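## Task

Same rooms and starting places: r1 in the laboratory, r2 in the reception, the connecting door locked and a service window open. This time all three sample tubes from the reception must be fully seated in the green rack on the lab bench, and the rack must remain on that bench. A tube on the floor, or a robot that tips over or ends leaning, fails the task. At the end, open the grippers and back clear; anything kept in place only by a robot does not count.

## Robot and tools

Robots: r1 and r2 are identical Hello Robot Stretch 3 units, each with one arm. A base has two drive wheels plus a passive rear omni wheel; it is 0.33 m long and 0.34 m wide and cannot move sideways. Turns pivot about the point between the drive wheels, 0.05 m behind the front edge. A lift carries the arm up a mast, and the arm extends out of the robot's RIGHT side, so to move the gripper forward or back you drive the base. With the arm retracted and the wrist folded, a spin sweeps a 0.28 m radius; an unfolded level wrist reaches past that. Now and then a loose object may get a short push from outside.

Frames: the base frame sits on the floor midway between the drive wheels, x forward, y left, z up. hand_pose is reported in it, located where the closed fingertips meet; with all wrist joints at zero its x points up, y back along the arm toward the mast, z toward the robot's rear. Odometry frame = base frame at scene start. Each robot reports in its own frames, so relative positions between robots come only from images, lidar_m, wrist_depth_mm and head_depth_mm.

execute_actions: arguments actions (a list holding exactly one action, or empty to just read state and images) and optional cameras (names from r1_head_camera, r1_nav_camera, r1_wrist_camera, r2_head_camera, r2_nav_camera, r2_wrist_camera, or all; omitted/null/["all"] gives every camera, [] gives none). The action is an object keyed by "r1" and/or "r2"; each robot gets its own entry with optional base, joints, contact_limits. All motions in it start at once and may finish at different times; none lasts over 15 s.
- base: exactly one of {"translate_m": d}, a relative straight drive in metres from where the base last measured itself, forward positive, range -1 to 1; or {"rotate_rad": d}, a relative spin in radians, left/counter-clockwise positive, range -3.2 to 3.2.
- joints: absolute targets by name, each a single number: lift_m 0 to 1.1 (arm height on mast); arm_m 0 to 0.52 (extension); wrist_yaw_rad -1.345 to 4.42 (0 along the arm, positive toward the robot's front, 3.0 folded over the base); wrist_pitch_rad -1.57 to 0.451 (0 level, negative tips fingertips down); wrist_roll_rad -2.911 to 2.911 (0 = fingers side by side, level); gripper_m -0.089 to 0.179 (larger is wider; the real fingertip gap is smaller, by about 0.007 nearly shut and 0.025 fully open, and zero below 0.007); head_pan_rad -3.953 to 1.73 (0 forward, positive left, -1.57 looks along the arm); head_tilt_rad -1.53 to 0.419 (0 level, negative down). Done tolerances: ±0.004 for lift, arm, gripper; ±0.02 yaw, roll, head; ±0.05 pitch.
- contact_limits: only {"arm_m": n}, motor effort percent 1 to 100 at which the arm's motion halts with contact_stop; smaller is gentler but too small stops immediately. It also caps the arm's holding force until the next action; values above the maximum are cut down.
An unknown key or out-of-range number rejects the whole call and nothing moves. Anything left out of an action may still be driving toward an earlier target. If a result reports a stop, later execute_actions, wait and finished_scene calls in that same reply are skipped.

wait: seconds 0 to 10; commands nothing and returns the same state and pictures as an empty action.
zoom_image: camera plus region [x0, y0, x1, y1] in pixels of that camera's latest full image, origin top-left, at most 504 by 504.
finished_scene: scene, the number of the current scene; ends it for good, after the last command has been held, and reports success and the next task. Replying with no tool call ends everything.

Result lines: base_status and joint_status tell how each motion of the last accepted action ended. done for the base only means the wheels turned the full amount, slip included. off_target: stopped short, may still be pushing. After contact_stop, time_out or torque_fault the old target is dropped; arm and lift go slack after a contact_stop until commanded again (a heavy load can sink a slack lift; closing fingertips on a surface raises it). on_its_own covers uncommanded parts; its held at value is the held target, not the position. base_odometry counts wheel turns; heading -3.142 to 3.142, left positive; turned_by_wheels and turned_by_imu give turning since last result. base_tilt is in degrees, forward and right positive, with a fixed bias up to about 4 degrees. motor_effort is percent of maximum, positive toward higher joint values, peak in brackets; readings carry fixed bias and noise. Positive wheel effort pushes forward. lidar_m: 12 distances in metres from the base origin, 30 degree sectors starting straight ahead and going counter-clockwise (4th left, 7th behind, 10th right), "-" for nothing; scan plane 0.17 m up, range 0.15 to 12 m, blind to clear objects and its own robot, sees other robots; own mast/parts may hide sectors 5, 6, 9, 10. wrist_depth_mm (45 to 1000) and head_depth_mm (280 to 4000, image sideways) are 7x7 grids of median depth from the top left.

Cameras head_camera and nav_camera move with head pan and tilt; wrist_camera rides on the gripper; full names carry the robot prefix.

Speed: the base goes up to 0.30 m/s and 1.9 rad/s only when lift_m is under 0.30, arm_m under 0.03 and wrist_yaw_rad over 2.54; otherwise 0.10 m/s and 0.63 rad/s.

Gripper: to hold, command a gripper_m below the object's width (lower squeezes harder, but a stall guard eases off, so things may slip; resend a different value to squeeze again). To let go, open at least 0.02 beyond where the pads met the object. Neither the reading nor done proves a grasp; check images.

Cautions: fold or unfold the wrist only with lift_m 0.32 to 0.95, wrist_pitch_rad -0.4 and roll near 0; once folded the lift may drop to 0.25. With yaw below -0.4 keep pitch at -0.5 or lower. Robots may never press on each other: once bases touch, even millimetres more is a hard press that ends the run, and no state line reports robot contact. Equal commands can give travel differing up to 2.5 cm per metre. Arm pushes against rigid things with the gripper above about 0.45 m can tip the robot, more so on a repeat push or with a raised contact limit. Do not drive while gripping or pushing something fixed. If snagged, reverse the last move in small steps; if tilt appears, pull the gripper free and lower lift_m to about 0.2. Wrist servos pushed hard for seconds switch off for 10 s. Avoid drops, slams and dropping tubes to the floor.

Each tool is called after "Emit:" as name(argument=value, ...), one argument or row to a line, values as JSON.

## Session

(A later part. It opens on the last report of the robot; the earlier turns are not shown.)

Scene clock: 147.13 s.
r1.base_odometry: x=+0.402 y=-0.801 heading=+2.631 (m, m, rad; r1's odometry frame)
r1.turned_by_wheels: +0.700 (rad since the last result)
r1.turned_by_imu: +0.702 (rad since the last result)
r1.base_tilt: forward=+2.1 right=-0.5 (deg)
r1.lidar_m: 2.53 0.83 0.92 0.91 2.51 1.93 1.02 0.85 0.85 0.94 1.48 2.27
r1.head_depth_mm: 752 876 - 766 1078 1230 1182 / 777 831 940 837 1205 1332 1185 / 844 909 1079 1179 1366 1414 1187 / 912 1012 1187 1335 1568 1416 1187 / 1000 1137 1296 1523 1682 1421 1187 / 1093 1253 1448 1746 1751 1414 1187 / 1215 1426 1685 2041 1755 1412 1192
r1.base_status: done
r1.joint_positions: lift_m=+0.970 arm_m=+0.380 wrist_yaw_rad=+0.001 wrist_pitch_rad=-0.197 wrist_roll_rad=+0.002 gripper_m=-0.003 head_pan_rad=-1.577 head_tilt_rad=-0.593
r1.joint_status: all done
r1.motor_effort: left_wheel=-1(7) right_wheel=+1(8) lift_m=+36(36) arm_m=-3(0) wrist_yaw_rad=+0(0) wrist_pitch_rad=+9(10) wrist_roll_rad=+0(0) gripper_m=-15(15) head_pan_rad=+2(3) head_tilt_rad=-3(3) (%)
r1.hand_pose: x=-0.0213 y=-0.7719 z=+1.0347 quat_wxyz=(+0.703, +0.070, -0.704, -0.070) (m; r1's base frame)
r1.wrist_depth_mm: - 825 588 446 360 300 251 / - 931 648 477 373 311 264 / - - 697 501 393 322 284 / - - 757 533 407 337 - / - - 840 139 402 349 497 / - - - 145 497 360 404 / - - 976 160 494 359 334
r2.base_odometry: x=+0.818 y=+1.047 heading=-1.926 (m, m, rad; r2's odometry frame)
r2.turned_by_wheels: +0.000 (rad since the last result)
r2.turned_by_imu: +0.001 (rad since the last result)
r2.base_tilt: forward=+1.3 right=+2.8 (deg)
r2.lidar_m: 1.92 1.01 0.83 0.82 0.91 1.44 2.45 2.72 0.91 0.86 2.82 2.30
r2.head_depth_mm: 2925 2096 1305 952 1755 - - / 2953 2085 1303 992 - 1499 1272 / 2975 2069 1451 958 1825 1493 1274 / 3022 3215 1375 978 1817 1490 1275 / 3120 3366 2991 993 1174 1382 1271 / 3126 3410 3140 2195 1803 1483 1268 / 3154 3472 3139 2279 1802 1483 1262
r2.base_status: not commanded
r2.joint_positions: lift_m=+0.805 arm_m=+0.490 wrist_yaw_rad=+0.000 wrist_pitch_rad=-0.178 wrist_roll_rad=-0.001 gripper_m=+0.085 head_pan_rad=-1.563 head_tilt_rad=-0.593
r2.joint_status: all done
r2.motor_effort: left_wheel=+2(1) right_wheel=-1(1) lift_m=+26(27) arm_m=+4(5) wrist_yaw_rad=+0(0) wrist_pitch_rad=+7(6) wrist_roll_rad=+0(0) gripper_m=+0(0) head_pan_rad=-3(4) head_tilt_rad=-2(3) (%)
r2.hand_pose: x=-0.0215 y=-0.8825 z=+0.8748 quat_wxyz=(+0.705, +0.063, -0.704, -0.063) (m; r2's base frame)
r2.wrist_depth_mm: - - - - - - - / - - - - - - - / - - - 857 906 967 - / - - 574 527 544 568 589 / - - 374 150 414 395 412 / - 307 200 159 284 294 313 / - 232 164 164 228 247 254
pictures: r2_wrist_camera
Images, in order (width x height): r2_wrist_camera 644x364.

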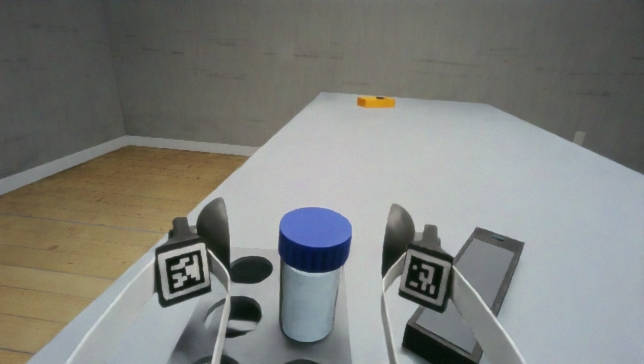

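Emit:
execute_actions(
  actions=[
    {"r1":{"base":{"rotate_rad":0.7},"joints":{"wrist_yaw_rad":0.3}},"r2":{"joints":{"arm_m":0.493,"gripper_m":0.0}}},
  ],
  cameras=["r2_wrist_camera"],
)

Emit:
execute_actions(
  actions=[
    {"r1":{"base":{"rotate_rad":0.75}},"r2":{"joints":{"lift_m":0.9}}},
  ],
  cameras=["r2_wrist_camera","r2_head_camera"],
)

Scene clock: 149.57 s.
r1.base_odometry: x=+0.402 y=-0.801 heading=-2.952 (m, m, rad; r1's odometry frame)
r1.turned_by_wheels: +0.700 (rad since the last result)
r1.turned_by_imu: +0.702 (rad since the last result)
r1.base_tilt: forward=+1.9 right=-0.3 (deg)
r1.lidar_m: 0.83 0.90 2.73 2.49 1.44 0.93 0.85 0.85 1.05 2.05 2.29 2.82
r1.head_depth_mm: 1559 1608 - 1889 1670 1403 1183 / 1923 2082 2309 2148 1739 1411 1186 / 1945 2102 2560 2239 1732 1410 1185 / 1909 2099 2472 2249 1748 1407 1190 / 1893 2093 2379 2229 1731 1418 1191 / 1844 2068 2320 2239 1756 1413 1192 / 1832 2020 2266 2265 1746 1419 1188
r1.base_status: done
r1.joint_positions: lift_m=+0.970 arm_m=+0.380 wrist_yaw_rad=+0.299 wrist_pitch_rad=-0.197 wrist_roll_rad=+0.002 gripper_m=-0.003 head_pan_rad=-1.577 head_tilt_rad=-0.593
r1.joint_status: all done
r1.motor_effort: left_wheel=-1(7) right_wheel=+1(9) lift_m=+35(36) arm_m=-3(3) wrist_yaw_rad=+1(4) wrist_pitch_rad=+10(10) wrist_roll_rad=+0(0) gripper_m=-15(15) head_pan_rad=+3(3) head_tilt_rad=-3(3) (%)
r1.hand_pose: x=+0.0511 y=-0.7610 z=+1.0347 quat_wxyz=(+0.706, +0.174, -0.686, +0.036) (m; r1's base frame)
r1.wrist_depth_mm: - - - - - - - / - - - - - - - / - - - - - - - / - - - - - - - / - - - 139 - - - / - - - 144 - - - / - - - 160 - - -
r2.base_odometry: x=+0.818 y=+1.047 heading=-1.926 (m, m, rad; r2's odometry frame)
r2.turned_by_wheels: +0.000 (rad since the last result)
r2.turned_by_imu: +0.001 (rad since the last result)
r2.base_tilt: forward=+1.3 right=+2.7 (deg)
r2.lidar_m: 1.92 1.01 0.83 0.82 0.91 1.44 2.45 2.71 0.91 0.86 2.82 2.30
r2.head_depth_mm: 2867 2089 1306 950 1754 - - / 2945 2067 1311 986 - 1498 1270 / 3003 2079 1457 960 1825 1499 1276 / 3042 3209 1409 980 1820 1489 1268 / 3098 3399 2834 991 1172 1377 1258 / 3100 3464 3110 2209 1815 1497 1265 / 3162 3454 3083 2290 1802 1490 1261
r2.base_status: not commanded
r2.joint_positions: lift_m=+0.805 arm_m=+0.493 wrist_yaw_rad=+0.000 wrist_pitch_rad=-0.179 wrist_roll_rad=-0.001 gripper_m=+0.001 head_pan_rad=-1.563 head_tilt_rad=-0.593
r2.joint_status: all done
r2.motor_effort: left_wheel=+1(2) right_wheel=-1(1) lift_m=+27(27) arm_m=+4(3) wrist_yaw_rad=+0(0) wrist_pitch_rad=+7(7) wrist_roll_rad=+0(0) gripper_m=-17(99) head_pan_rad=-5(4) head_tilt_rad=-3(3) (%)
r2.hand_pose: x=-0.0215 y=-0.8855 z=+0.8747 quat_wxyz=(+0.705, +0.063, -0.704, -0.063) (m; r2's base frame)
r2.wrist_depth_mm: - - - - - - - / - - - - - - - / - - - 851 902 974 - / - - 573 518 539 569 591 / - - 379 143 390 396 408 / - 287 187 145 281 283 312 / - 231 173 159 234 240 253
pictures: r2_wrist_camera
Images, in order (width x height): r2_wrist_camera 644x364.

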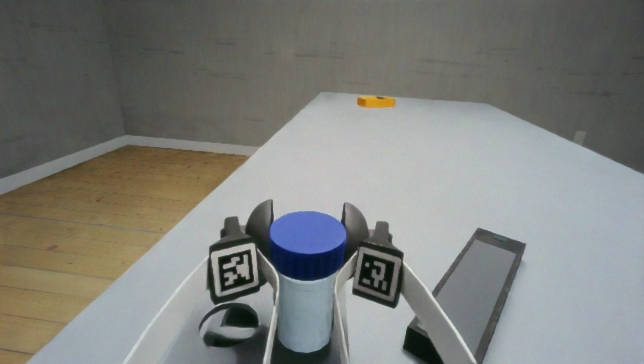

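Scene clock: 151.70 s.
r1.base_odometry: x=+0.402 y=-0.801 heading=-2.202 (m, m, rad; r1's odometry frame)
r1.turned_by_wheels: +0.750 (rad since the last result)
r1.turned_by_imu: +0.752 (rad since the last result)
r1.base_tilt: forward=+2.1 right=-0.4 (deg)
r1.lidar_m: 0.90 2.54 2.49 1.12 0.86 0.85 0.90 1.29 2.27 2.42 0.83 1.27
r1.head_depth_mm: 1905 2065 - 2135 1717 1406 1183 / 2032 2167 2568 2243 1720 1409 1187 / 2177 2320 2686 2245 1732 1413 1187 / 2314 2513 2700 2240 1732 1419 1189 / 2450 2788 3037 2260 1741 1414 1190 / 2704 3074 3192 2257 1737 1419 1194 / 2944 3318 3215 2257 1758 1418 1190
r1.base_status: done
r1.joint_positions: lift_m=+0.970 arm_m=+0.380 wrist_yaw_rad=+0.299 wrist_pitch_rad=-0.197 wrist_roll_rad=+0.002 gripper_m=-0.003 head_pan_rad=-1.577 head_tilt_rad=-0.593
r1.joint_status: not commanded
r1.motor_effort: left_wheel=-1(8) right_wheel=+1(8) lift_m=+36(36) arm_m=-3(2) wrist_yaw_rad=+1(1) wrist_pitch_rad=+10(9) wrist_roll_rad=+0(0) gripper_m=-16(15) head_pan_rad=+3(2) head_tilt_rad=-3(3) (%)
r1.hand_pose: x=+0.0511 y=-0.7610 z=+1.0347 quat_wxyz=(+0.706, +0.174, -0.686, +0.036) (m; r1's base frame)
r1.wrist_depth_mm: - - - - - - - / - - - - - - - / - - - - - - - / - - - - - - - / - - - 139 - - - / - - - 145 - - - / - - - 160 - - -
r2.base_odometry: x=+0.818 y=+1.047 heading=-1.926 (m, m, rad; r2's odometry frame)
r2.turned_by_wheels: +0.000 (rad since the last result)
r2.turned_by_imu: +0.001 (rad since the last result)
r2.base_tilt: forward=+1.3 right=+2.7 (deg)
r2.lidar_m: 1.92 1.01 0.83 0.82 0.91 1.44 2.45 2.72 0.90 0.86 2.83 2.30
r2.head_depth_mm: 2875 2086 1371 - - 1459 1269 / 2963 2093 - 949 1832 1493 1268 / 3042 3163 1148 979 1807 1489 1276 / 3003 3221 - 949 1824 1500 1271 / 3076 3369 2830 993 1167 1371 1267 / 3096 3449 3131 2200 1814 1484 1267 / 3176 3460 3128 2269 1806 1480 1263
r2.base_status: not commanded
r2.joint_positions: lift_m=+0.900 arm_m=+0.493 wrist_yaw_rad=+0.000 wrist_pitch_rad=-0.180 wrist_roll_rad=-0.001 gripper_m=+0.001 head_pan_rad=-1.563 head_tilt_rad=-0.593
r2.joint_status: all done
r2.motor_effort: left_wheel=+2(1) right_wheel=-1(0) lift_m=+40(41) arm_m=+4(4) wrist_yaw_rad=+0(0) wrist_pitch_rad=+7(7) wrist_roll_rad=+0(0) gripper_m=-18(18) head_pan_rad=-5(4) head_tilt_rad=-3(3) (%)
r2.hand_pose: x=-0.0215 y=-0.8854 z=+0.9689 quat_wxyz=(+0.705, +0.064, -0.704, -0.064) (m; r2's base frame)
r2.wrist_depth_mm: - - - - - - - / - - - - - - - / - - - - - - - / - - - 774 810 842 - / - - - 142 577 589 609 / - - 394 145 440 448 460 / - - 351 164 361 356 376
pictures: r2_head_camera (sideways: a quarter turn clockwise sets it upright), r2_wrist_camera
Images, in order (width x height): r2_head_camera 896x504, r2_wrist_camera 644x364.

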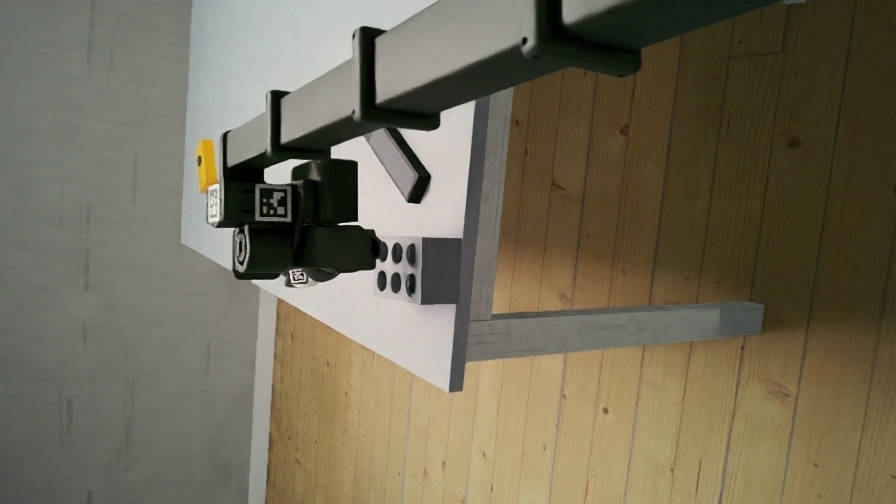

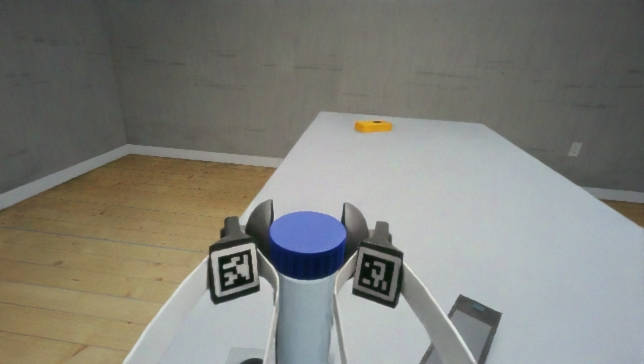

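Emit:
execute_actions(
  actions=[
    {"r1":{"base":{"rotate_rad":0.8},"joints":{"arm_m":0.502,"lift_m":0.9}},"r2":{"base":{"rotate_rad":0.8},"joints":{"lift_m":0.97,"arm_m":0.4}}},
  ],
  cameras=["r1_wrist_camera","r1_head_camera"],
)

Scene clock: 154.33 s.
r1.base_odometry: x=+0.402 y=-0.801 heading=-1.403 (m, m, rad; r1's odometry frame)
r1.turned_by_wheels: +0.800 (rad since the last result)
r1.turned_by_imu: +0.802 (rad since the last result)
r1.base_tilt: forward=+2.1 right=-0.3 (deg)
r1.lidar_m: 2.49 1.49 0.94 0.85 0.85 1.03 1.97 2.28 2.78 0.83 0.91 2.76
r1.head_depth_mm: 3073 3483 3373 - - 1368 1186 / 3055 3394 3367 2139 1731 1407 1183 / 2985 3296 2857 1054 1629 1365 1189 / 2948 3238 1011 963 1680 1373 1188 / 2891 3087 1315 955 1735 1415 1184 / 2832 3022 1325 968 1741 1409 1189 / 2838 3033 1326 932 1694 1417 1192
r1.base_status: done
r1.joint_positions: lift_m=+0.900 arm_m=+0.502 wrist_yaw_rad=+0.299 wrist_pitch_rad=-0.197 wrist_roll_rad=+0.002 gripper_m=-0.003 head_pan_rad=-1.577 head_tilt_rad=-0.593
r1.joint_status: all done
r1.motor_effort: left_wheel=-1(7) right_wheel=+2(8) lift_m=+23(31) arm_m=+3(3) wrist_yaw_rad=+0(1) wrist_pitch_rad=+10(10) wrist_roll_rad=+0(0) gripper_m=-15(15) head_pan_rad=+2(2) head_tilt_rad=-3(3) (%)
r1.hand_pose: x=+0.0511 y=-0.8823 z=+0.9652 quat_wxyz=(+0.706, +0.174, -0.686, +0.036) (m; r1's base frame)
r1.wrist_depth_mm: - - - - - - - / - - - - - - - / - - - - - - - / - 721 730 728 743 - - / 525 529 530 139 544 - - / 416 418 429 145 408 - - / 343 344 271 160 345 - -
r2.base_odometry: x=+0.818 y=+1.047 heading=-1.126 (m, m, rad; r2's odometry frame)
r2.turned_by_wheels: +0.800 (rad since the last result)
r2.turned_by_imu: +0.802 (rad since the last result)
r2.base_tilt: forward=+1.3 right=+2.7 (deg)
r2.lidar_m: 0.88 0.82 0.84 1.08 2.46 2.50 0.91 1.13 0.86 2.44 2.28 1.27
r2.head_depth_mm: 2998 3371 - 2242 1824 1504 1275 / 2801 3059 2918 2307 1821 1503 1272 / 2618 - 2825 2305 1808 1490 1271 / 2437 2600 2835 2293 1818 1490 1264 / 2303 2500 2723 2298 1798 1489 1268 / 2169 2382 2557 2276 1802 1487 1269 / 2024 2176 2372 2287 1814 1488 1260
r2.base_status: done
r2.joint_positions: lift_m=+0.970 arm_m=+0.400 wrist_yaw_rad=+0.000 wrist_pitch_rad=-0.180 wrist_roll_rad=-0.001 gripper_m=+0.001 head_pan_rad=-1.563 head_tilt_rad=-0.593
r2.joint_status: all done
r2.motor_effort: left_wheel=-2(9) right_wheel=+1(6) lift_m=+41(37) arm_m=-4(5) wrist_yaw_rad=-1(0) wrist_pitch_rad=+7(7) wrist_roll_rad=+0(0) gripper_m=-18(18) head_pan_rad=-5(5) head_tilt_rad=-3(3) (%)
r2.hand_pose: x=-0.0215 y=-0.7931 z=+1.0388 quat_wxyz=(+0.705, +0.064, -0.704, -0.064) (m; r2's base frame)
r2.wrist_depth_mm: - - - - - - - / - - - - - - - / - - - - - - - / - - - - - - - / - - - 143 - - - / - - - 145 - - - / - - - 164 - - -
pictures: r1_head_camera (sideways: a quarter turn clockwise sets it upright), r1_wrist_camera
Images, in order (width x height): r1_head_camera 896x504, r1_wrist_camera 644x364.

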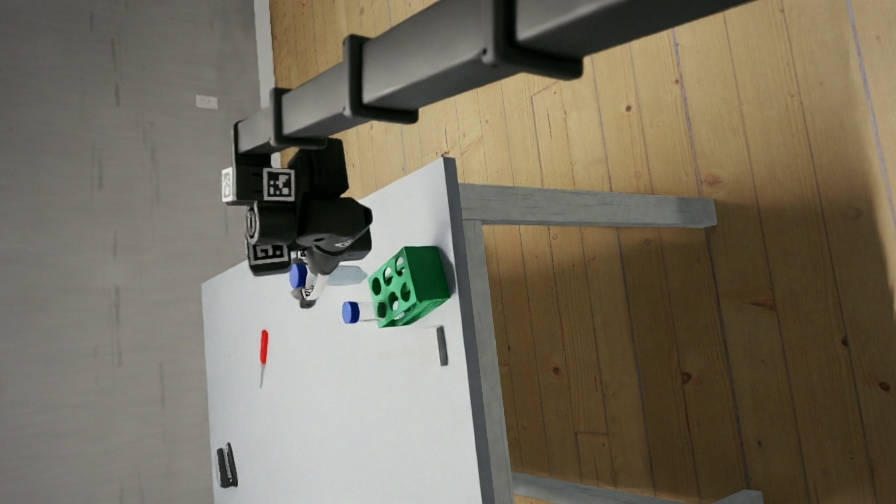

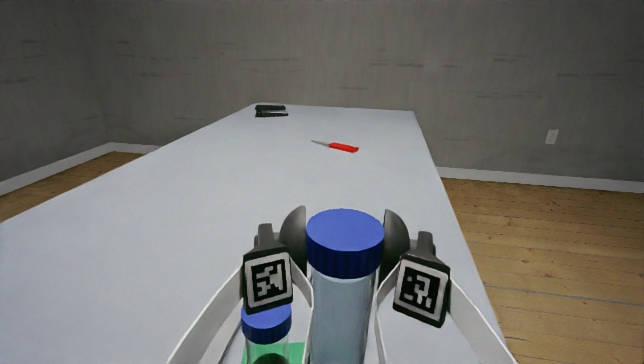

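The yawed wrist gives a clear view of the tip, so r1 lowers to hover height.

Emit:
execute_actions(
  actions=[
    {"r1":{"joints":{"lift_m":0.877}},"r2":{"base":{"rotate_rad":0.6}}},
  ],
  cameras=["r1_wrist_camera","r1_head_camera"],
)

Emit:
zoom_image(
  camera="r1_head_camera",
  region=[300, 220, 460, 340],
)

Scene clock: 156.40 s.
r1.base_odometry: x=+0.402 y=-0.801 heading=-1.403 (m, m, rad; r1's odometry frame)
r1.turned_by_wheels: +0.000 (rad since the last result)
r1.turned_by_imu: +0.000 (rad since the last result)
r1.base_tilt: forward=+2.1 right=-0.4 (deg)
r1.lidar_m: 2.49 1.48 0.94 0.84 0.85 1.04 1.97 2.29 2.77 0.83 0.91 2.76
r1.head_depth_mm: 3125 3478 3139 2430 - 1369 1183 / 3013 3357 3589 2151 1725 1409 1185 / 2985 3313 - 1054 1623 1369 1186 / 2920 3275 1394 963 1682 1375 1186 / 2907 3068 1318 955 1740 1419 1191 / 2845 3007 1322 969 1743 1413 1189 / 2847 3032 1326 935 1695 1417 1193
r1.base_status: not commanded
r1.joint_positions: lift_m=+0.877 arm_m=+0.502 wrist_yaw_rad=+0.299 wrist_pitch_rad=-0.197 wrist_roll_rad=+0.002 gripper_m=-0.003 head_pan_rad=-1.577 head_tilt_rad=-0.593
r1.joint_status: all done
r1.motor_effort: left_wheel=-1(1) right_wheel=+2(2) lift_m=+23(24) arm_m=+2(3) wrist_yaw_rad=+0(1) wrist_pitch_rad=+10(10) wrist_roll_rad=+0(1) gripper_m=-15(15) head_pan_rad=+3(4) head_tilt_rad=-3(3) (%)
r1.hand_pose: x=+0.0511 y=-0.8823 z=+0.9422 quat_wxyz=(+0.706, +0.174, -0.686, +0.036) (m; r1's base frame)
r1.wrist_depth_mm: - - - - - - - / - - - - - - - / - - - - - - - / - 662 669 671 674 - - / 483 487 491 139 495 - - / 378 384 395 145 373 - - / 315 319 265 160 317 - -
r2.base_odometry: x=+0.818 y=+1.047 heading=-0.526 (m, m, rad; r2's odometry frame)
r2.turned_by_wheels: +0.600 (rad since the last result)
r2.turned_by_imu: +0.601 (rad since the last result)
r2.base_tilt: forward=+1.3 right=+2.7 (deg)
r2.lidar_m: 0.82 0.85 1.16 2.45 2.54 0.91 0.86 0.86 2.37 2.28 1.17 0.86
r2.head_depth_mm: 1969 2144 - 2223 1826 1505 1274 / 1973 2115 2459 2299 1826 1502 1271 / 1972 - 2477 2295 1817 1490 1272 / 1964 2112 2481 2302 1797 1490 1270 / 1973 2174 2390 2291 1806 1498 1265 / 1967 2145 2386 2326 1808 1494 1264 / 1953 2151 2374 2286 1811 1478 1260
r2.base_status: done
r2.joint_positions: lift_m=+0.970 arm_m=+0.400 wrist_yaw_rad=+0.000 wrist_pitch_rad=-0.180 wrist_roll_rad=-0.001 gripper_m=+0.001 head_pan_rad=-1.563 head_tilt_rad=-0.593
r2.joint_status: not commanded
r2.motor_effort: left_wheel=-3(11) right_wheel=+1(6) lift_m=+41(40) arm_m=-4(4) wrist_yaw_rad=+1(0) wrist_pitch_rad=+7(7) wrist_roll_rad=+0(0) gripper_m=-18(18) head_pan_rad=-4(4) head_tilt_rad=-2(3) (%)
r2.hand_pose: x=-0.0215 y=-0.7931 z=+1.0388 quat_wxyz=(+0.705, +0.064, -0.704, -0.064) (m; r2's base frame)
r2.wrist_depth_mm: - - - - - - - / - - - - - - - / - - - - - - - / - - - - - - - / - - - 143 - - - / - - - 145 - - - / - - - 163 - - -
pictures: r1_head_camera (sideways: a quarter turn clockwise sets it upright), r1_wrist_camera
Images, in order (width x height): r1_head_camera 896x504, r1_wrist_camera 644x364.

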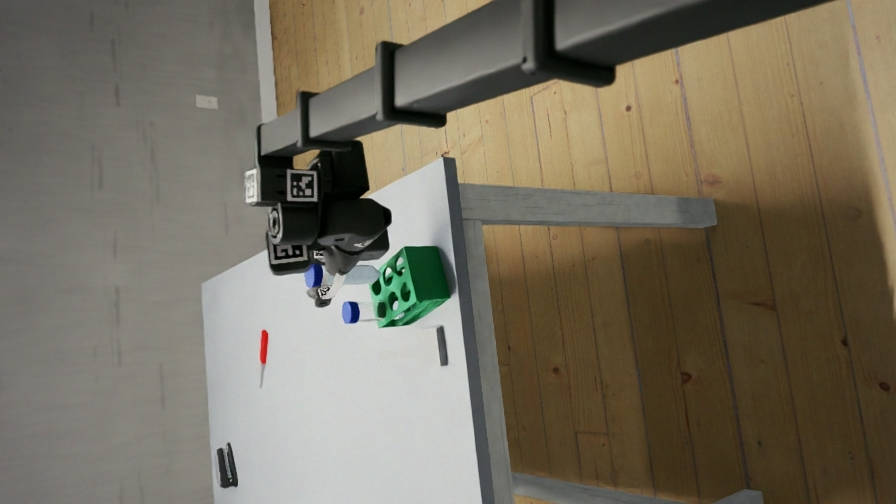

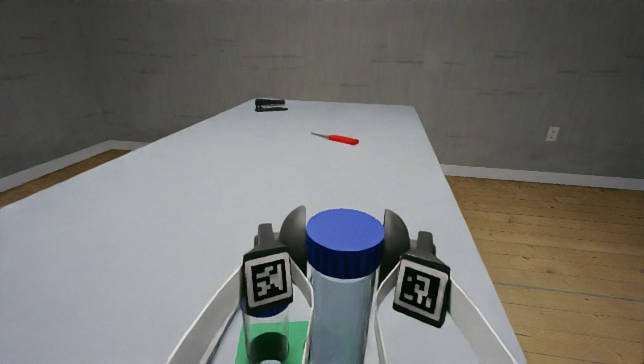

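Region (300, 220, 460, 340) of r1_head_camera's 896x504 image, scaled by 3.150, with more detail than that image has; it fills the top 378 rows of this view, and the rest is white.

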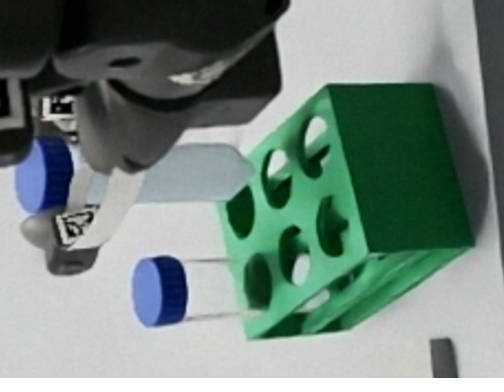

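Emit:
execute_actions(
  actions=[
    {"r1":{"base":{"rotate_rad":0.003},"joints":{"lift_m":0.855}},"r2":{"base":{"rotate_rad":0.6}}},
  ],
  cameras=["r1_wrist_camera","r1_head_camera"],
)

Emit:
zoom_image(
  camera="r1_head_camera",
  region=[300, 220, 460, 340],
)

Scene clock: 158.83 s.
r1.base_odometry: x=+0.402 y=-0.801 heading=-1.400 (m, m, rad; r1's odometry frame)
r1.turned_by_wheels: +0.003 (rad since the last result)
r1.turned_by_imu: +0.003 (rad since the last result)
r1.base_tilt: forward=+2.0 right=-0.4 (deg)
r1.lidar_m: 2.49 1.47 0.94 0.85 0.85 1.04 1.98 2.28 2.79 0.83 0.90 2.75
r1.head_depth_mm: 3069 3446 3142 2322 - - 1152 / 3060 3459 3356 2143 1728 1414 1185 / 2984 3345 - 1038 1626 1374 1183 / 2955 3278 1493 955 1686 1375 1187 / 2903 3098 1314 954 1750 1420 1189 / 2834 3020 1326 969 1744 1427 1190 / 2802 3027 1328 933 1669 1419 1197
r1.base_status: done
r1.joint_positions: lift_m=+0.855 arm_m=+0.502 wrist_yaw_rad=+0.299 wrist_pitch_rad=-0.197 wrist_roll_rad=+0.002 gripper_m=-0.003 head_pan_rad=-1.577 head_tilt_rad=-0.593
r1.joint_status: all done
r1.motor_effort: left_wheel=-1(6) right_wheel=+2(7) lift_m=+23(24) arm_m=+2(3) wrist_yaw_rad=+0(1) wrist_pitch_rad=+10(10) wrist_roll_rad=+0(0) gripper_m=-15(15) head_pan_rad=+3(2) head_tilt_rad=-3(3) (%)
r1.hand_pose: x=+0.0512 y=-0.8823 z=+0.9201 quat_wxyz=(+0.706, +0.174, -0.686, +0.036) (m; r1's base frame)
r1.wrist_depth_mm: - - - - - - - / - - - - - - - / - - 977 979 - - - / 649 605 619 618 627 - - / 441 444 449 139 456 - - / 349 352 356 144 344 - - / 289 290 256 160 292 307 -
r2.base_odometry: x=+0.818 y=+1.047 heading=+0.074 (m, m, rad; r2's odometry frame)
r2.turned_by_wheels: +0.600 (rad since the last result)
r2.turned_by_imu: +0.601 (rad since the last result)
r2.base_tilt: forward=+1.3 right=+2.7 (deg)
r2.lidar_m: 0.88 1.27 2.45 2.60 1.14 0.86 3.04 2.33 2.28 1.09 0.84 0.82
r2.head_depth_mm: 2006 2139 - 2228 1811 1494 1276 / 1767 1913 2418 2313 1819 1500 1267 / 1480 - 1940 2133 1815 1507 1268 / 1268 1361 1560 1756 1770 1496 1268 / 1141 1242 1359 1506 1663 1483 1273 / 1017 1100 1188 1292 1422 1468 1267 / 913 978 1047 1136 1226 1335 1261
r2.base_status: done
r2.joint_positions: lift_m=+0.970 arm_m=+0.400 wrist_yaw_rad=+0.000 wrist_pitch_rad=-0.180 wrist_roll_rad=-0.001 gripper_m=+0.001 head_pan_rad=-1.563 head_tilt_rad=-0.593
r2.joint_status: not commanded
r2.motor_effort: left_wheel=-2(11) right_wheel=+1(5) lift_m=+40(40) arm_m=-4(4) wrist_yaw_rad=-1(1) wrist_pitch_rad=+7(7) wrist_roll_rad=+0(0) gripper_m=-17(18) head_pan_rad=-4(5) head_tilt_rad=-2(2) (%)
r2.hand_pose: x=-0.0215 y=-0.7931 z=+1.0388 quat_wxyz=(+0.705, +0.064, -0.704, -0.064) (m; r2's base frame)
r2.wrist_depth_mm: 370 454 588 804 - - - / 386 467 618 845 - - - / 397 490 658 930 - - - / 410 506 684 978 - - - / 424 534 656 142 - - - / 440 547 829 145 - - - / 457 557 814 163 - - -
pictures: r1_head_camera (sideways: a quarter turn clockwise sets it upright), r1_wrist_camera
Images, in order (width x height): r1_head_camera 896x504, r1_wrist_camera 644x364.

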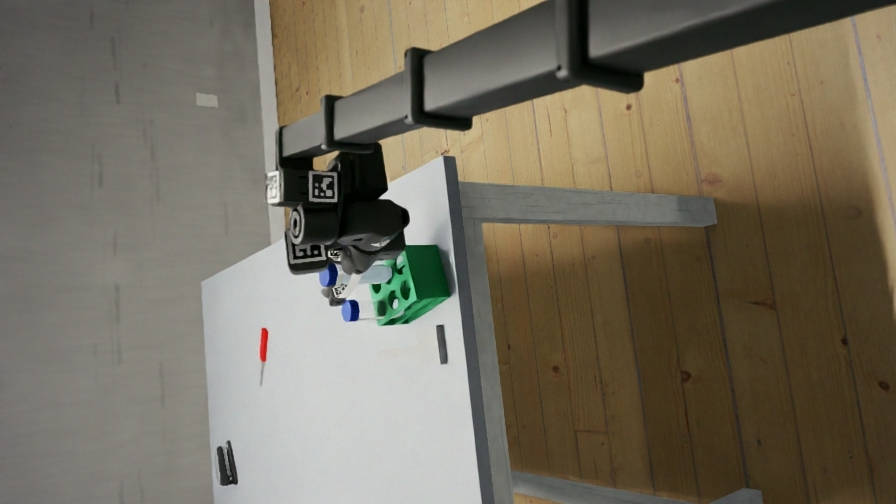

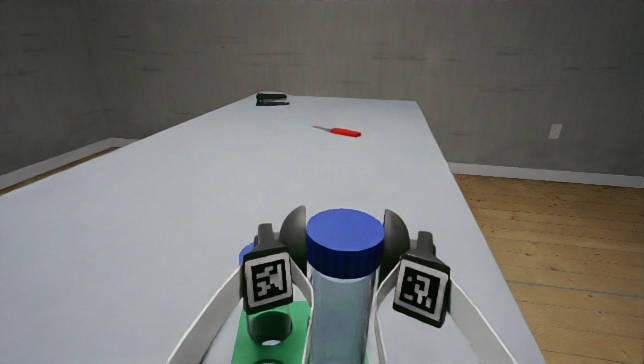

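Region (300, 220, 460, 340) of r1_head_camera's 896x504 image, scaled by 3.150, with more detail than that image has; it fills the top 378 rows of this view, and the rest is white.

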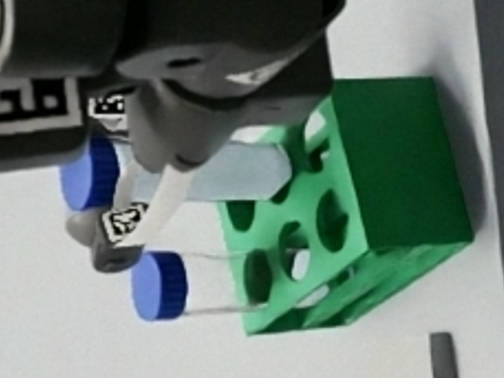

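Emit:
execute_actions(
  actions=[
    {"r1":{"joints":{"lift_m":0.812}},"r2":{"base":{"rotate_rad":0.6}}},
  ],
  cameras=["r1_wrist_camera","r1_head_camera"],
)

Scene clock: 160.93 s.
r1.base_odometry: x=+0.402 y=-0.801 heading=-1.400 (m, m, rad; r1's odometry frame)
r1.turned_by_wheels: +0.000 (rad since the last result)
r1.turned_by_imu: +0.000 (rad since the last result)
r1.base_tilt: forward=+1.9 right=-0.3 (deg)
r1.lidar_m: 2.49 1.47 0.93 0.84 0.85 1.03 1.98 2.29 2.79 0.83 0.91 2.76
r1.head_depth_mm: 3126 3488 3118 2222 1811 - 1159 / 3084 3396 3389 - 1667 1368 1184 / 3001 3343 3554 1025 1620 1374 1189 / 2962 3299 1488 939 1687 1373 1184 / 2895 3100 1318 958 1746 1411 1191 / 2845 3012 1322 969 1745 1420 1189 / 2797 3026 1325 934 1678 1416 1190
r1.base_status: not commanded
r1.joint_positions: lift_m=+0.812 arm_m=+0.502 wrist_yaw_rad=+0.299 wrist_pitch_rad=-0.192 wrist_roll_rad=+0.002 gripper_m=-0.003 head_pan_rad=-1.577 head_tilt_rad=-0.593
r1.joint_status: all done
r1.motor_effort: left_wheel=-1(1) right_wheel=+2(2) lift_m=+23(23) arm_m=+3(2) wrist_yaw_rad=+1(0) wrist_pitch_rad=+7(9) wrist_roll_rad=+0(0) gripper_m=-15(16) head_pan_rad=+2(2) head_tilt_rad=-3(3) (%)
r1.hand_pose: x=+0.0513 y=-0.8827 z=+0.8786 quat_wxyz=(+0.706, +0.172, -0.686, +0.038) (m; r1's base frame)
r1.wrist_depth_mm: - - - - - - - / - - - - - - - / - 805 827 833 957 - - / 504 503 512 517 525 - - / 369 367 354 139 384 - - / 291 293 292 145 285 302 - / 241 238 200 161 237 249 -
r2.base_odometry: x=+0.818 y=+1.047 heading=+0.674 (m, m, rad; r2's odometry frame)
r2.turned_by_wheels: +0.600 (rad since the last result)
r2.turned_by_imu: +0.601 (rad since the last result)
r2.base_tilt: forward=+1.4 right=+2.7 (deg)
r2.lidar_m: 1.38 2.45 2.67 0.90 0.86 2.88 2.30 2.05 1.03 0.83 0.82 0.90
r2.head_depth_mm: 844 925 - 1222 1429 1500 1269 / 810 869 1022 1114 1327 1464 1271 / 802 - 983 825 1243 1406 1274 / - - 981 791 1165 1360 1267 / - - 1083 790 1095 1261 1269 / - - 1080 789 1037 1184 1267 / - - 1074 786 988 1118 1223
r2.base_status: done
r2.joint_positions: lift_m=+0.970 arm_m=+0.400 wrist_yaw_rad=+0.000 wrist_pitch_rad=-0.180 wrist_roll_rad=-0.001 gripper_m=+0.001 head_pan_rad=-1.563 head_tilt_rad=-0.593
r2.joint_status: not commanded
r2.motor_effort: left_wheel=-3(11) right_wheel=+2(5) lift_m=+41(40) arm_m=-4(4) wrist_yaw_rad=+0(1) wrist_pitch_rad=+7(7) wrist_roll_rad=+0(0) gripper_m=-18(18) head_pan_rad=-5(5) head_tilt_rad=-2(3) (%)
r2.hand_pose: x=-0.0215 y=-0.7931 z=+1.0388 quat_wxyz=(+0.705, +0.064, -0.704, -0.064) (m; r2's base frame)
r2.wrist_depth_mm: - - - - 271 295 350 / - 901 - - 285 318 382 / - - - - 302 351 425 / - - - - 327 383 477 / 483 497 529 143 360 428 546 / 384 389 369 145 402 479 630 / 317 320 327 163 374 550 738
pictures: r1_head_camera (sideways: a quarter turn clockwise sets it upright), r1_wrist_camera
Images, in order (width x height): r1_head_camera 896x504, r1_wrist_camera 644x364.

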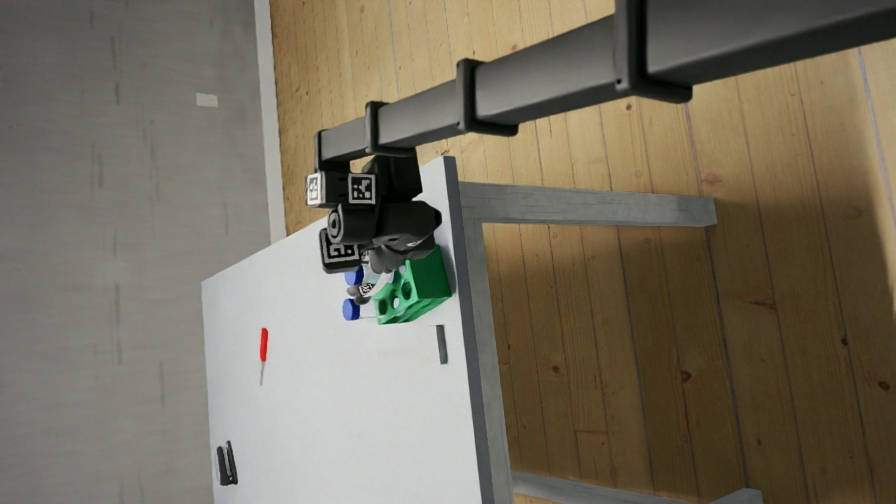

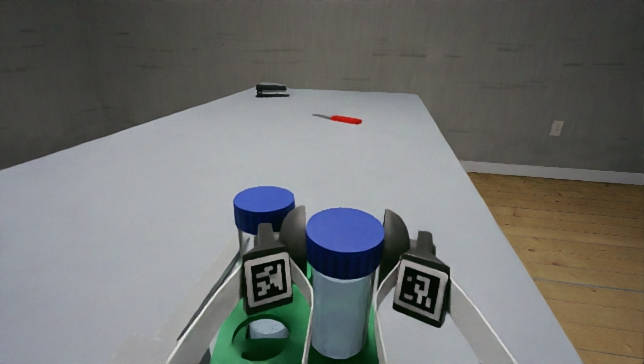

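Tube B is seated. r1 releases while r2 finishes its turn and extends.

Emit:
execute_actions(
  actions=[
    {"r1":{"joints":{"gripper_m":0.062}},"r2":{"base":{"rotate_rad":0.379},"joints":{"arm_m":0.518}}},
  ],
  cameras=["r1_wrist_camera","r2_head_camera"],
)

Scene clock: 163.23 s.
r1.base_odometry: x=+0.402 y=-0.801 heading=-1.400 (m, m, rad; r1's odometry frame)
r1.turned_by_wheels: +0.000 (rad since the last result)
r1.turned_by_imu: +0.000 (rad since the last result)
r1.base_tilt: forward=+2.0 right=-0.5 (deg)
r1.lidar_m: 2.49 1.48 0.93 0.85 0.85 1.03 1.98 2.28 2.78 0.83 0.90 2.76
r1.head_depth_mm: 3077 3484 3149 2236 1807 - 1153 / 3062 3411 3396 - 1678 1366 1180 / 2976 3335 3598 1020 1618 1369 1189 / 2960 3251 1440 940 1680 1373 1186 / 2892 3079 1317 962 1748 1414 1195 / 2840 3031 1321 969 1739 1417 1190 / 2799 3000 1329 934 1676 1423 1194
r1.base_status: not commanded
r1.joint_positions: lift_m=+0.812 arm_m=+0.502 wrist_yaw_rad=+0.299 wrist_pitch_rad=-0.195 wrist_roll_rad=+0.002 gripper_m=+0.062 head_pan_rad=-1.577 head_tilt_rad=-0.593
r1.joint_status: all done
r1.motor_effort: left_wheel=-2(2) right_wheel=+3(3) lift_m=+23(22) arm_m=+2(2) wrist_yaw_rad=+0(0) wrist_pitch_rad=+9(9) wrist_roll_rad=+0(0) gripper_m=+1(98) head_pan_rad=+3(4) head_tilt_rad=-3(3) (%)
r1.hand_pose: x=+0.0512 y=-0.8825 z=+0.8778 quat_wxyz=(+0.706, +0.173, -0.686, +0.037) (m; r1's base frame)
r1.wrist_depth_mm: - - - - - - - / - - - - - - - / - 798 810 815 836 - - / 498 501 507 516 523 - - / 364 373 350 150 401 - - / 290 290 292 155 283 312 - / 239 239 199 163 244 245 -
r2.base_odometry: x=+0.818 y=+1.047 heading=+1.053 (m, m, rad; r2's odometry frame)
r2.turned_by_wheels: +0.379 (rad since the last result)
r2.turned_by_imu: +0.379 (rad since the last result)
r2.base_tilt: forward=+1.3 right=+2.7 (deg)
r2.lidar_m: 2.45 2.55 0.91 0.86 0.86 2.38 2.28 1.17 0.86 0.82 0.85 1.16
r2.head_depth_mm: - - - 739 1077 1250 1269 / - - 1031 794 1067 1246 1274 / - - 1035 795 1062 1237 1273 / - - 906 791 1062 1230 1270 / - 3746 1027 788 1055 1224 1262 / - - 1080 785 1055 1211 1263 / - - 1078 787 1046 1209 1261
r2.base_status: done
r2.joint_positions: lift_m=+0.970 arm_m=+0.518 wrist_yaw_rad=+0.001 wrist_pitch_rad=-0.180 wrist_roll_rad=-0.001 gripper_m=+0.001 head_pan_rad=-1.563 head_tilt_rad=-0.593
r2.joint_status: all done
r2.motor_effort: left_wheel=-2(11) right_wheel=+2(5) lift_m=+40(41) arm_m=+4(4) wrist_yaw_rad=-1(1) wrist_pitch_rad=+7(7) wrist_roll_rad=+0(0) gripper_m=-17(17) head_pan_rad=-4(4) head_tilt_rad=-2(2) (%)
r2.hand_pose: x=-0.0213 y=-0.9104 z=+1.0388 quat_wxyz=(+0.705, +0.064, -0.704, -0.064) (m; r2's base frame)
r2.wrist_depth_mm: - - - - - - - / - - - - - - - / - - - - - - - / - - - - - - - / - - - 142 - - - / 379 391 370 145 420 425 437 / 316 321 326 163 337 346 352
pictures: r1_wrist_camera, r2_head_camera (sideways: a quarter turn clockwise sets it upright)
Images, in order (width x height): r1_wrist_camera 644x364, r2_head_camera 896x504.

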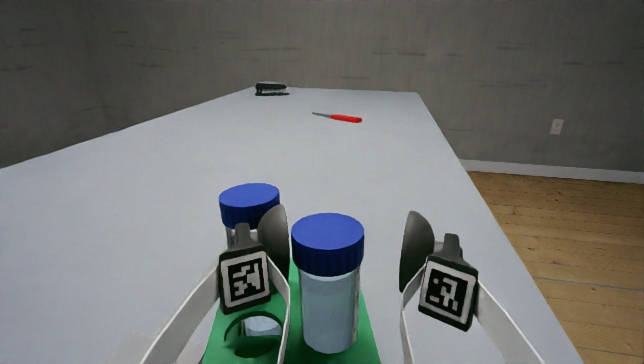

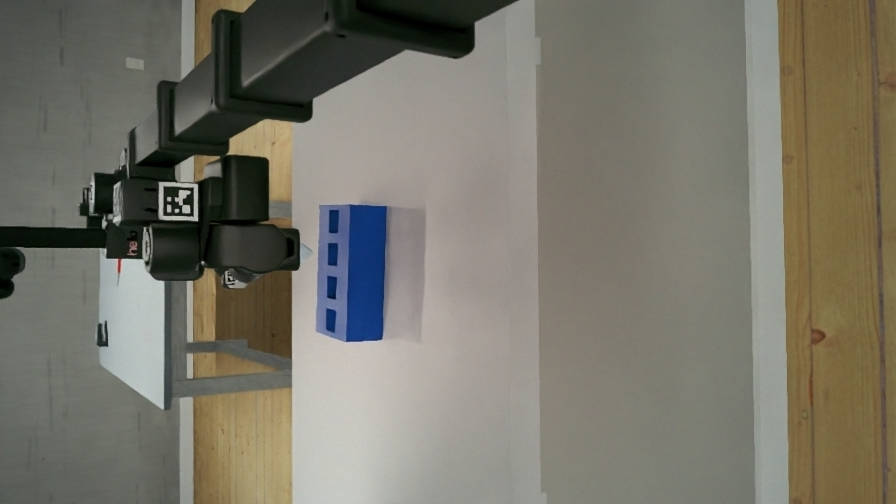

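Emit:
execute_actions(
  actions=[
    {"r1":{"joints":{"arm_m":0.45}},"r2":{"joints":{"lift_m":0.94}}},
  ],
  cameras=["r1_wrist_camera","r2_head_camera"],
)

Emit:
zoom_image(
  camera="r2_head_camera",
  region=[250, 180, 420, 350],
)

Scene clock: 165.03 s.
r1.base_odometry: x=+0.402 y=-0.801 heading=-1.400 (m, m, rad; r1's odometry frame)
r1.turned_by_wheels: +0.000 (rad since the last result)
r1.turned_by_imu: +0.000 (rad since the last result)
r1.base_tilt: forward=+2.0 right=-0.5 (deg)
r1.lidar_m: 2.49 1.48 0.93 0.85 0.85 1.04 1.99 2.29 2.79 0.83 0.90 2.75
r1.head_depth_mm: 3098 3472 3148 2239 1813 - 1152 / 3052 3409 3294 - 1675 1379 1184 / 3016 3372 3423 1987 1632 1372 1184 / 2961 3235 1397 976 1686 1376 1188 / 2882 3075 1320 963 1745 1415 1189 / 2852 3026 1320 968 1737 1412 1193 / 2832 3004 1329 933 1676 1419 1188
r1.base_status: not commanded
r1.joint_positions: lift_m=+0.812 arm_m=+0.450 wrist_yaw_rad=+0.299 wrist_pitch_rad=-0.195 wrist_roll_rad=+0.002 gripper_m=+0.062 head_pan_rad=-1.577 head_tilt_rad=-0.593
r1.joint_status: all done
r1.motor_effort: left_wheel=-2(2) right_wheel=+2(3) lift_m=+23(23) arm_m=-2(2) wrist_yaw_rad=+1(1) wrist_pitch_rad=+9(9) wrist_roll_rad=+0(0) gripper_m=+1(1) head_pan_rad=+2(3) head_tilt_rad=-3(3) (%)
r1.hand_pose: x=+0.0512 y=-0.8311 z=+0.8778 quat_wxyz=(+0.706, +0.173, -0.686, +0.037) (m; r1's base frame)
r1.wrist_depth_mm: - - - - - - - / - - - - - - - / - 808 802 824 835 - - / 501 501 508 240 522 - - / 365 367 376 225 381 430 - / 290 292 262 208 211 301 - / 240 241 225 174 229 246 -
r2.base_odometry: x=+0.818 y=+1.047 heading=+1.053 (m, m, rad; r2's odometry frame)
r2.turned_by_wheels: +0.000 (rad since the last result)
r2.turned_by_imu: +0.001 (rad since the last result)
r2.base_tilt: forward=+1.3 right=+2.7 (deg)
r2.lidar_m: 2.45 2.54 0.91 0.86 0.86 2.37 2.28 1.18 0.86 0.82 0.85 1.17
r2.head_depth_mm: - - - - 1100 1255 1270 / - - - 793 1066 1240 1273 / - - 981 792 1065 1240 1272 / 3599 2430 905 790 1061 1231 1267 / - 3743 1022 790 1059 1225 1269 / - - 1081 787 1054 1218 1262 / - - 1080 786 1049 1216 1264
r2.base_status: not commanded
r2.joint_positions: lift_m=+0.940 arm_m=+0.518 wrist_yaw_rad=+0.001 wrist_pitch_rad=-0.180 wrist_roll_rad=-0.001 gripper_m=+0.001 head_pan_rad=-1.563 head_tilt_rad=-0.593
r2.joint_status: all done
r2.motor_effort: left_wheel=-2(2) right_wheel=+1(1) lift_m=+27(34) arm_m=+4(4) wrist_yaw_rad=-2(0) wrist_pitch_rad=+7(7) wrist_roll_rad=+0(0) gripper_m=-17(18) head_pan_rad=-4(5) head_tilt_rad=-3(3) (%)
r2.hand_pose: x=-0.0213 y=-0.9104 z=+1.0093 quat_wxyz=(+0.705, +0.064, -0.704, -0.064) (m; r2's base frame)
r2.wrist_depth_mm: - - - - - - - / - - - - - - - / - - - - - - - / - - - - - - - / 432 437 - 142 483 491 - / 340 353 329 145 374 380 388 / 283 285 230 163 293 309 314
pictures: r1_wrist_camera, r2_head_camera (sideways: a quarter turn clockwise sets it upright)
Images, in order (width x height): r1_wrist_camera 644x364, r2_head_camera 896x504.

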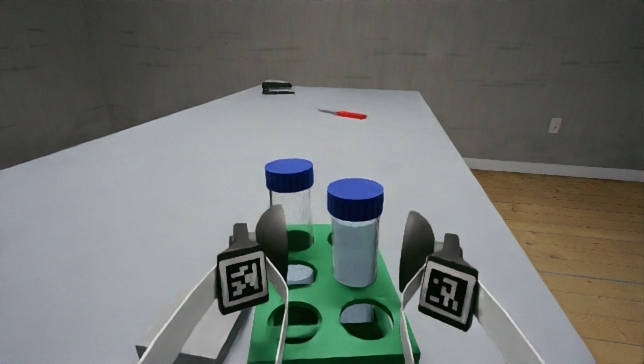

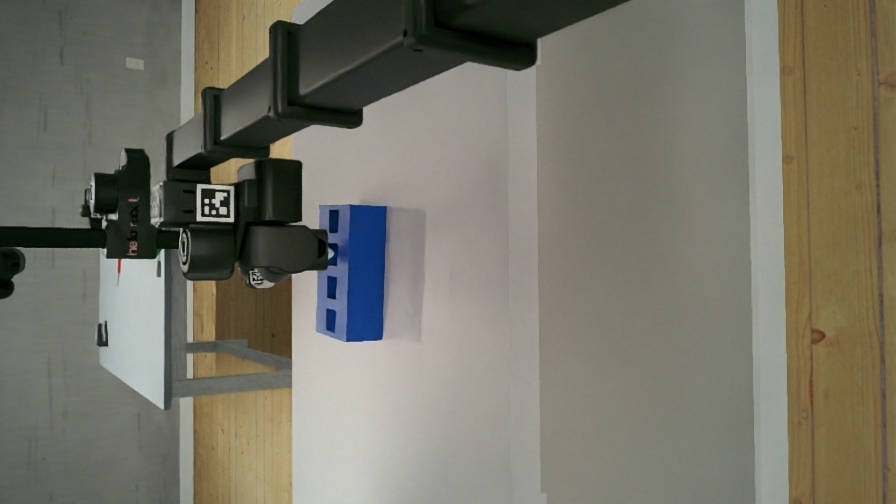

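Region (250, 180, 420, 350) of r2_head_camera's 896x504 image, scaled by 2.965, with more detail than that image has.

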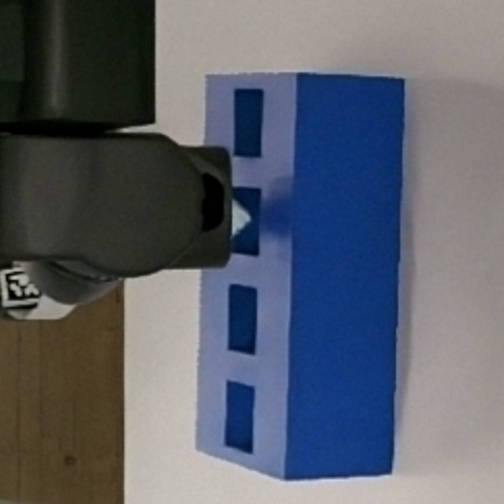

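Emit:
execute_actions(
  actions=[
    {"r1":{"base":{"rotate_rad":-0.9},"joints":{"arm_m":0.25,"lift_m":0.893}},"r2":{"joints":{"lift_m":0.898}}},
  ],
  cameras=["r2_wrist_camera"],
)

Scene clock: 168.50 s.
r1.base_odometry: x=+0.402 y=-0.801 heading=-2.300 (m, m, rad; r1's odometry frame)
r1.turned_by_wheels: -0.900 (rad since the last result)
r1.turned_by_imu: -0.904 (rad since the last result)
r1.base_tilt: forward=+2.1 right=-0.4 (deg)
r1.lidar_m: 0.90 2.61 2.49 1.24 0.88 0.85 0.87 1.17 2.27 2.35 0.84 0.83
r1.head_depth_mm: 1853 2037 2263 - - 1364 1179 / 1943 2137 2375 - 1719 1407 1180 / 2041 2300 2486 - 1681 1410 1185 / 2170 2416 2694 - 1736 1407 1189 / 2289 2565 2870 2173 1750 1416 1191 / 2434 2762 3023 2273 1746 1423 1194 / 2609 2991 3166 2267 1760 1418 1197
r1.base_status: done
r1.joint_positions: lift_m=+0.893 arm_m=+0.250 wrist_yaw_rad=+0.299 wrist_pitch_rad=-0.195 wrist_roll_rad=+0.002 gripper_m=+0.062 head_pan_rad=-1.577 head_tilt_rad=-0.593
r1.joint_status: all done
r1.motor_effort: left_wheel=+2(6) right_wheel=-2(7) lift_m=+36(37) arm_m=-3(4) wrist_yaw_rad=+0(0) wrist_pitch_rad=+9(9) wrist_roll_rad=+0(0) gripper_m=+1(0) head_pan_rad=+2(2) head_tilt_rad=-3(3) (%)
r1.hand_pose: x=+0.0512 y=-0.6311 z=+0.9583 quat_wxyz=(+0.706, +0.173, -0.686, +0.037) (m; r1's base frame)
r1.wrist_depth_mm: - - - - - - - / - - - - - - - / - - - - - - - / - - - - - - - / - - - - - - - / - - - - - - - / - - - - - - -
r2.base_odometry: x=+0.818 y=+1.047 heading=+1.053 (m, m, rad; r2's odometry frame)
r2.turned_by_wheels: +0.000 (rad since the last result)
r2.turned_by_imu: +0.001 (rad since the last result)
r2.base_tilt: forward=+1.3 right=+2.7 (deg)
r2.lidar_m: 2.45 2.55 0.91 0.86 0.86 2.38 2.27 1.17 0.86 0.82 0.85 1.17
r2.head_depth_mm: - - 1124 - - 1279 1268 / - - - 762 1066 1244 1277 / - - 981 791 1066 1239 1274 / 3090 2761 903 791 1057 1224 1269 / 3119 2752 1034 791 1056 1229 1267 / - - 1081 790 1050 1221 1264 / - - 1074 788 1047 1218 1269
r2.base_status: not commanded
r2.joint_positions: lift_m=+0.898 arm_m=+0.518 wrist_yaw_rad=+0.001 wrist_pitch_rad=-0.176 wrist_roll_rad=-0.001 gripper_m=+0.001 head_pan_rad=-1.563 head_tilt_rad=-0.593
r2.joint_status: all done
r2.motor_effort: left_wheel=-1(3) right_wheel=+2(1) lift_m=+26(26) arm_m=+4(4) wrist_yaw_rad=+0(1) wrist_pitch_rad=+6(7) wrist_roll_rad=+0(0) gripper_m=-17(17) head_pan_rad=-5(5) head_tilt_rad=-2(3) (%)
r2.hand_pose: x=-0.0213 y=-0.9107 z=+0.9684 quat_wxyz=(+0.705, +0.063, -0.704, -0.062) (m; r2's base frame)
r2.wrist_depth_mm: - - - 727 - - - / - - - - - - - / - - - - - - - / - - - - - - - / 358 367 387 143 406 410 426 / 284 288 205 146 312 319 323 / 236 186 195 167 200 260 262
pictures: r2_wrist_camera
Images, in order (width x height): r2_wrist_camera 644x364.

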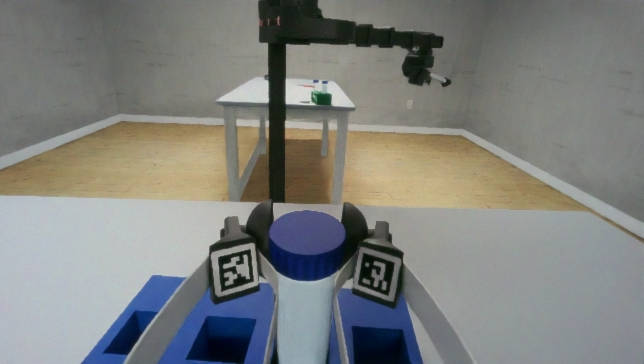

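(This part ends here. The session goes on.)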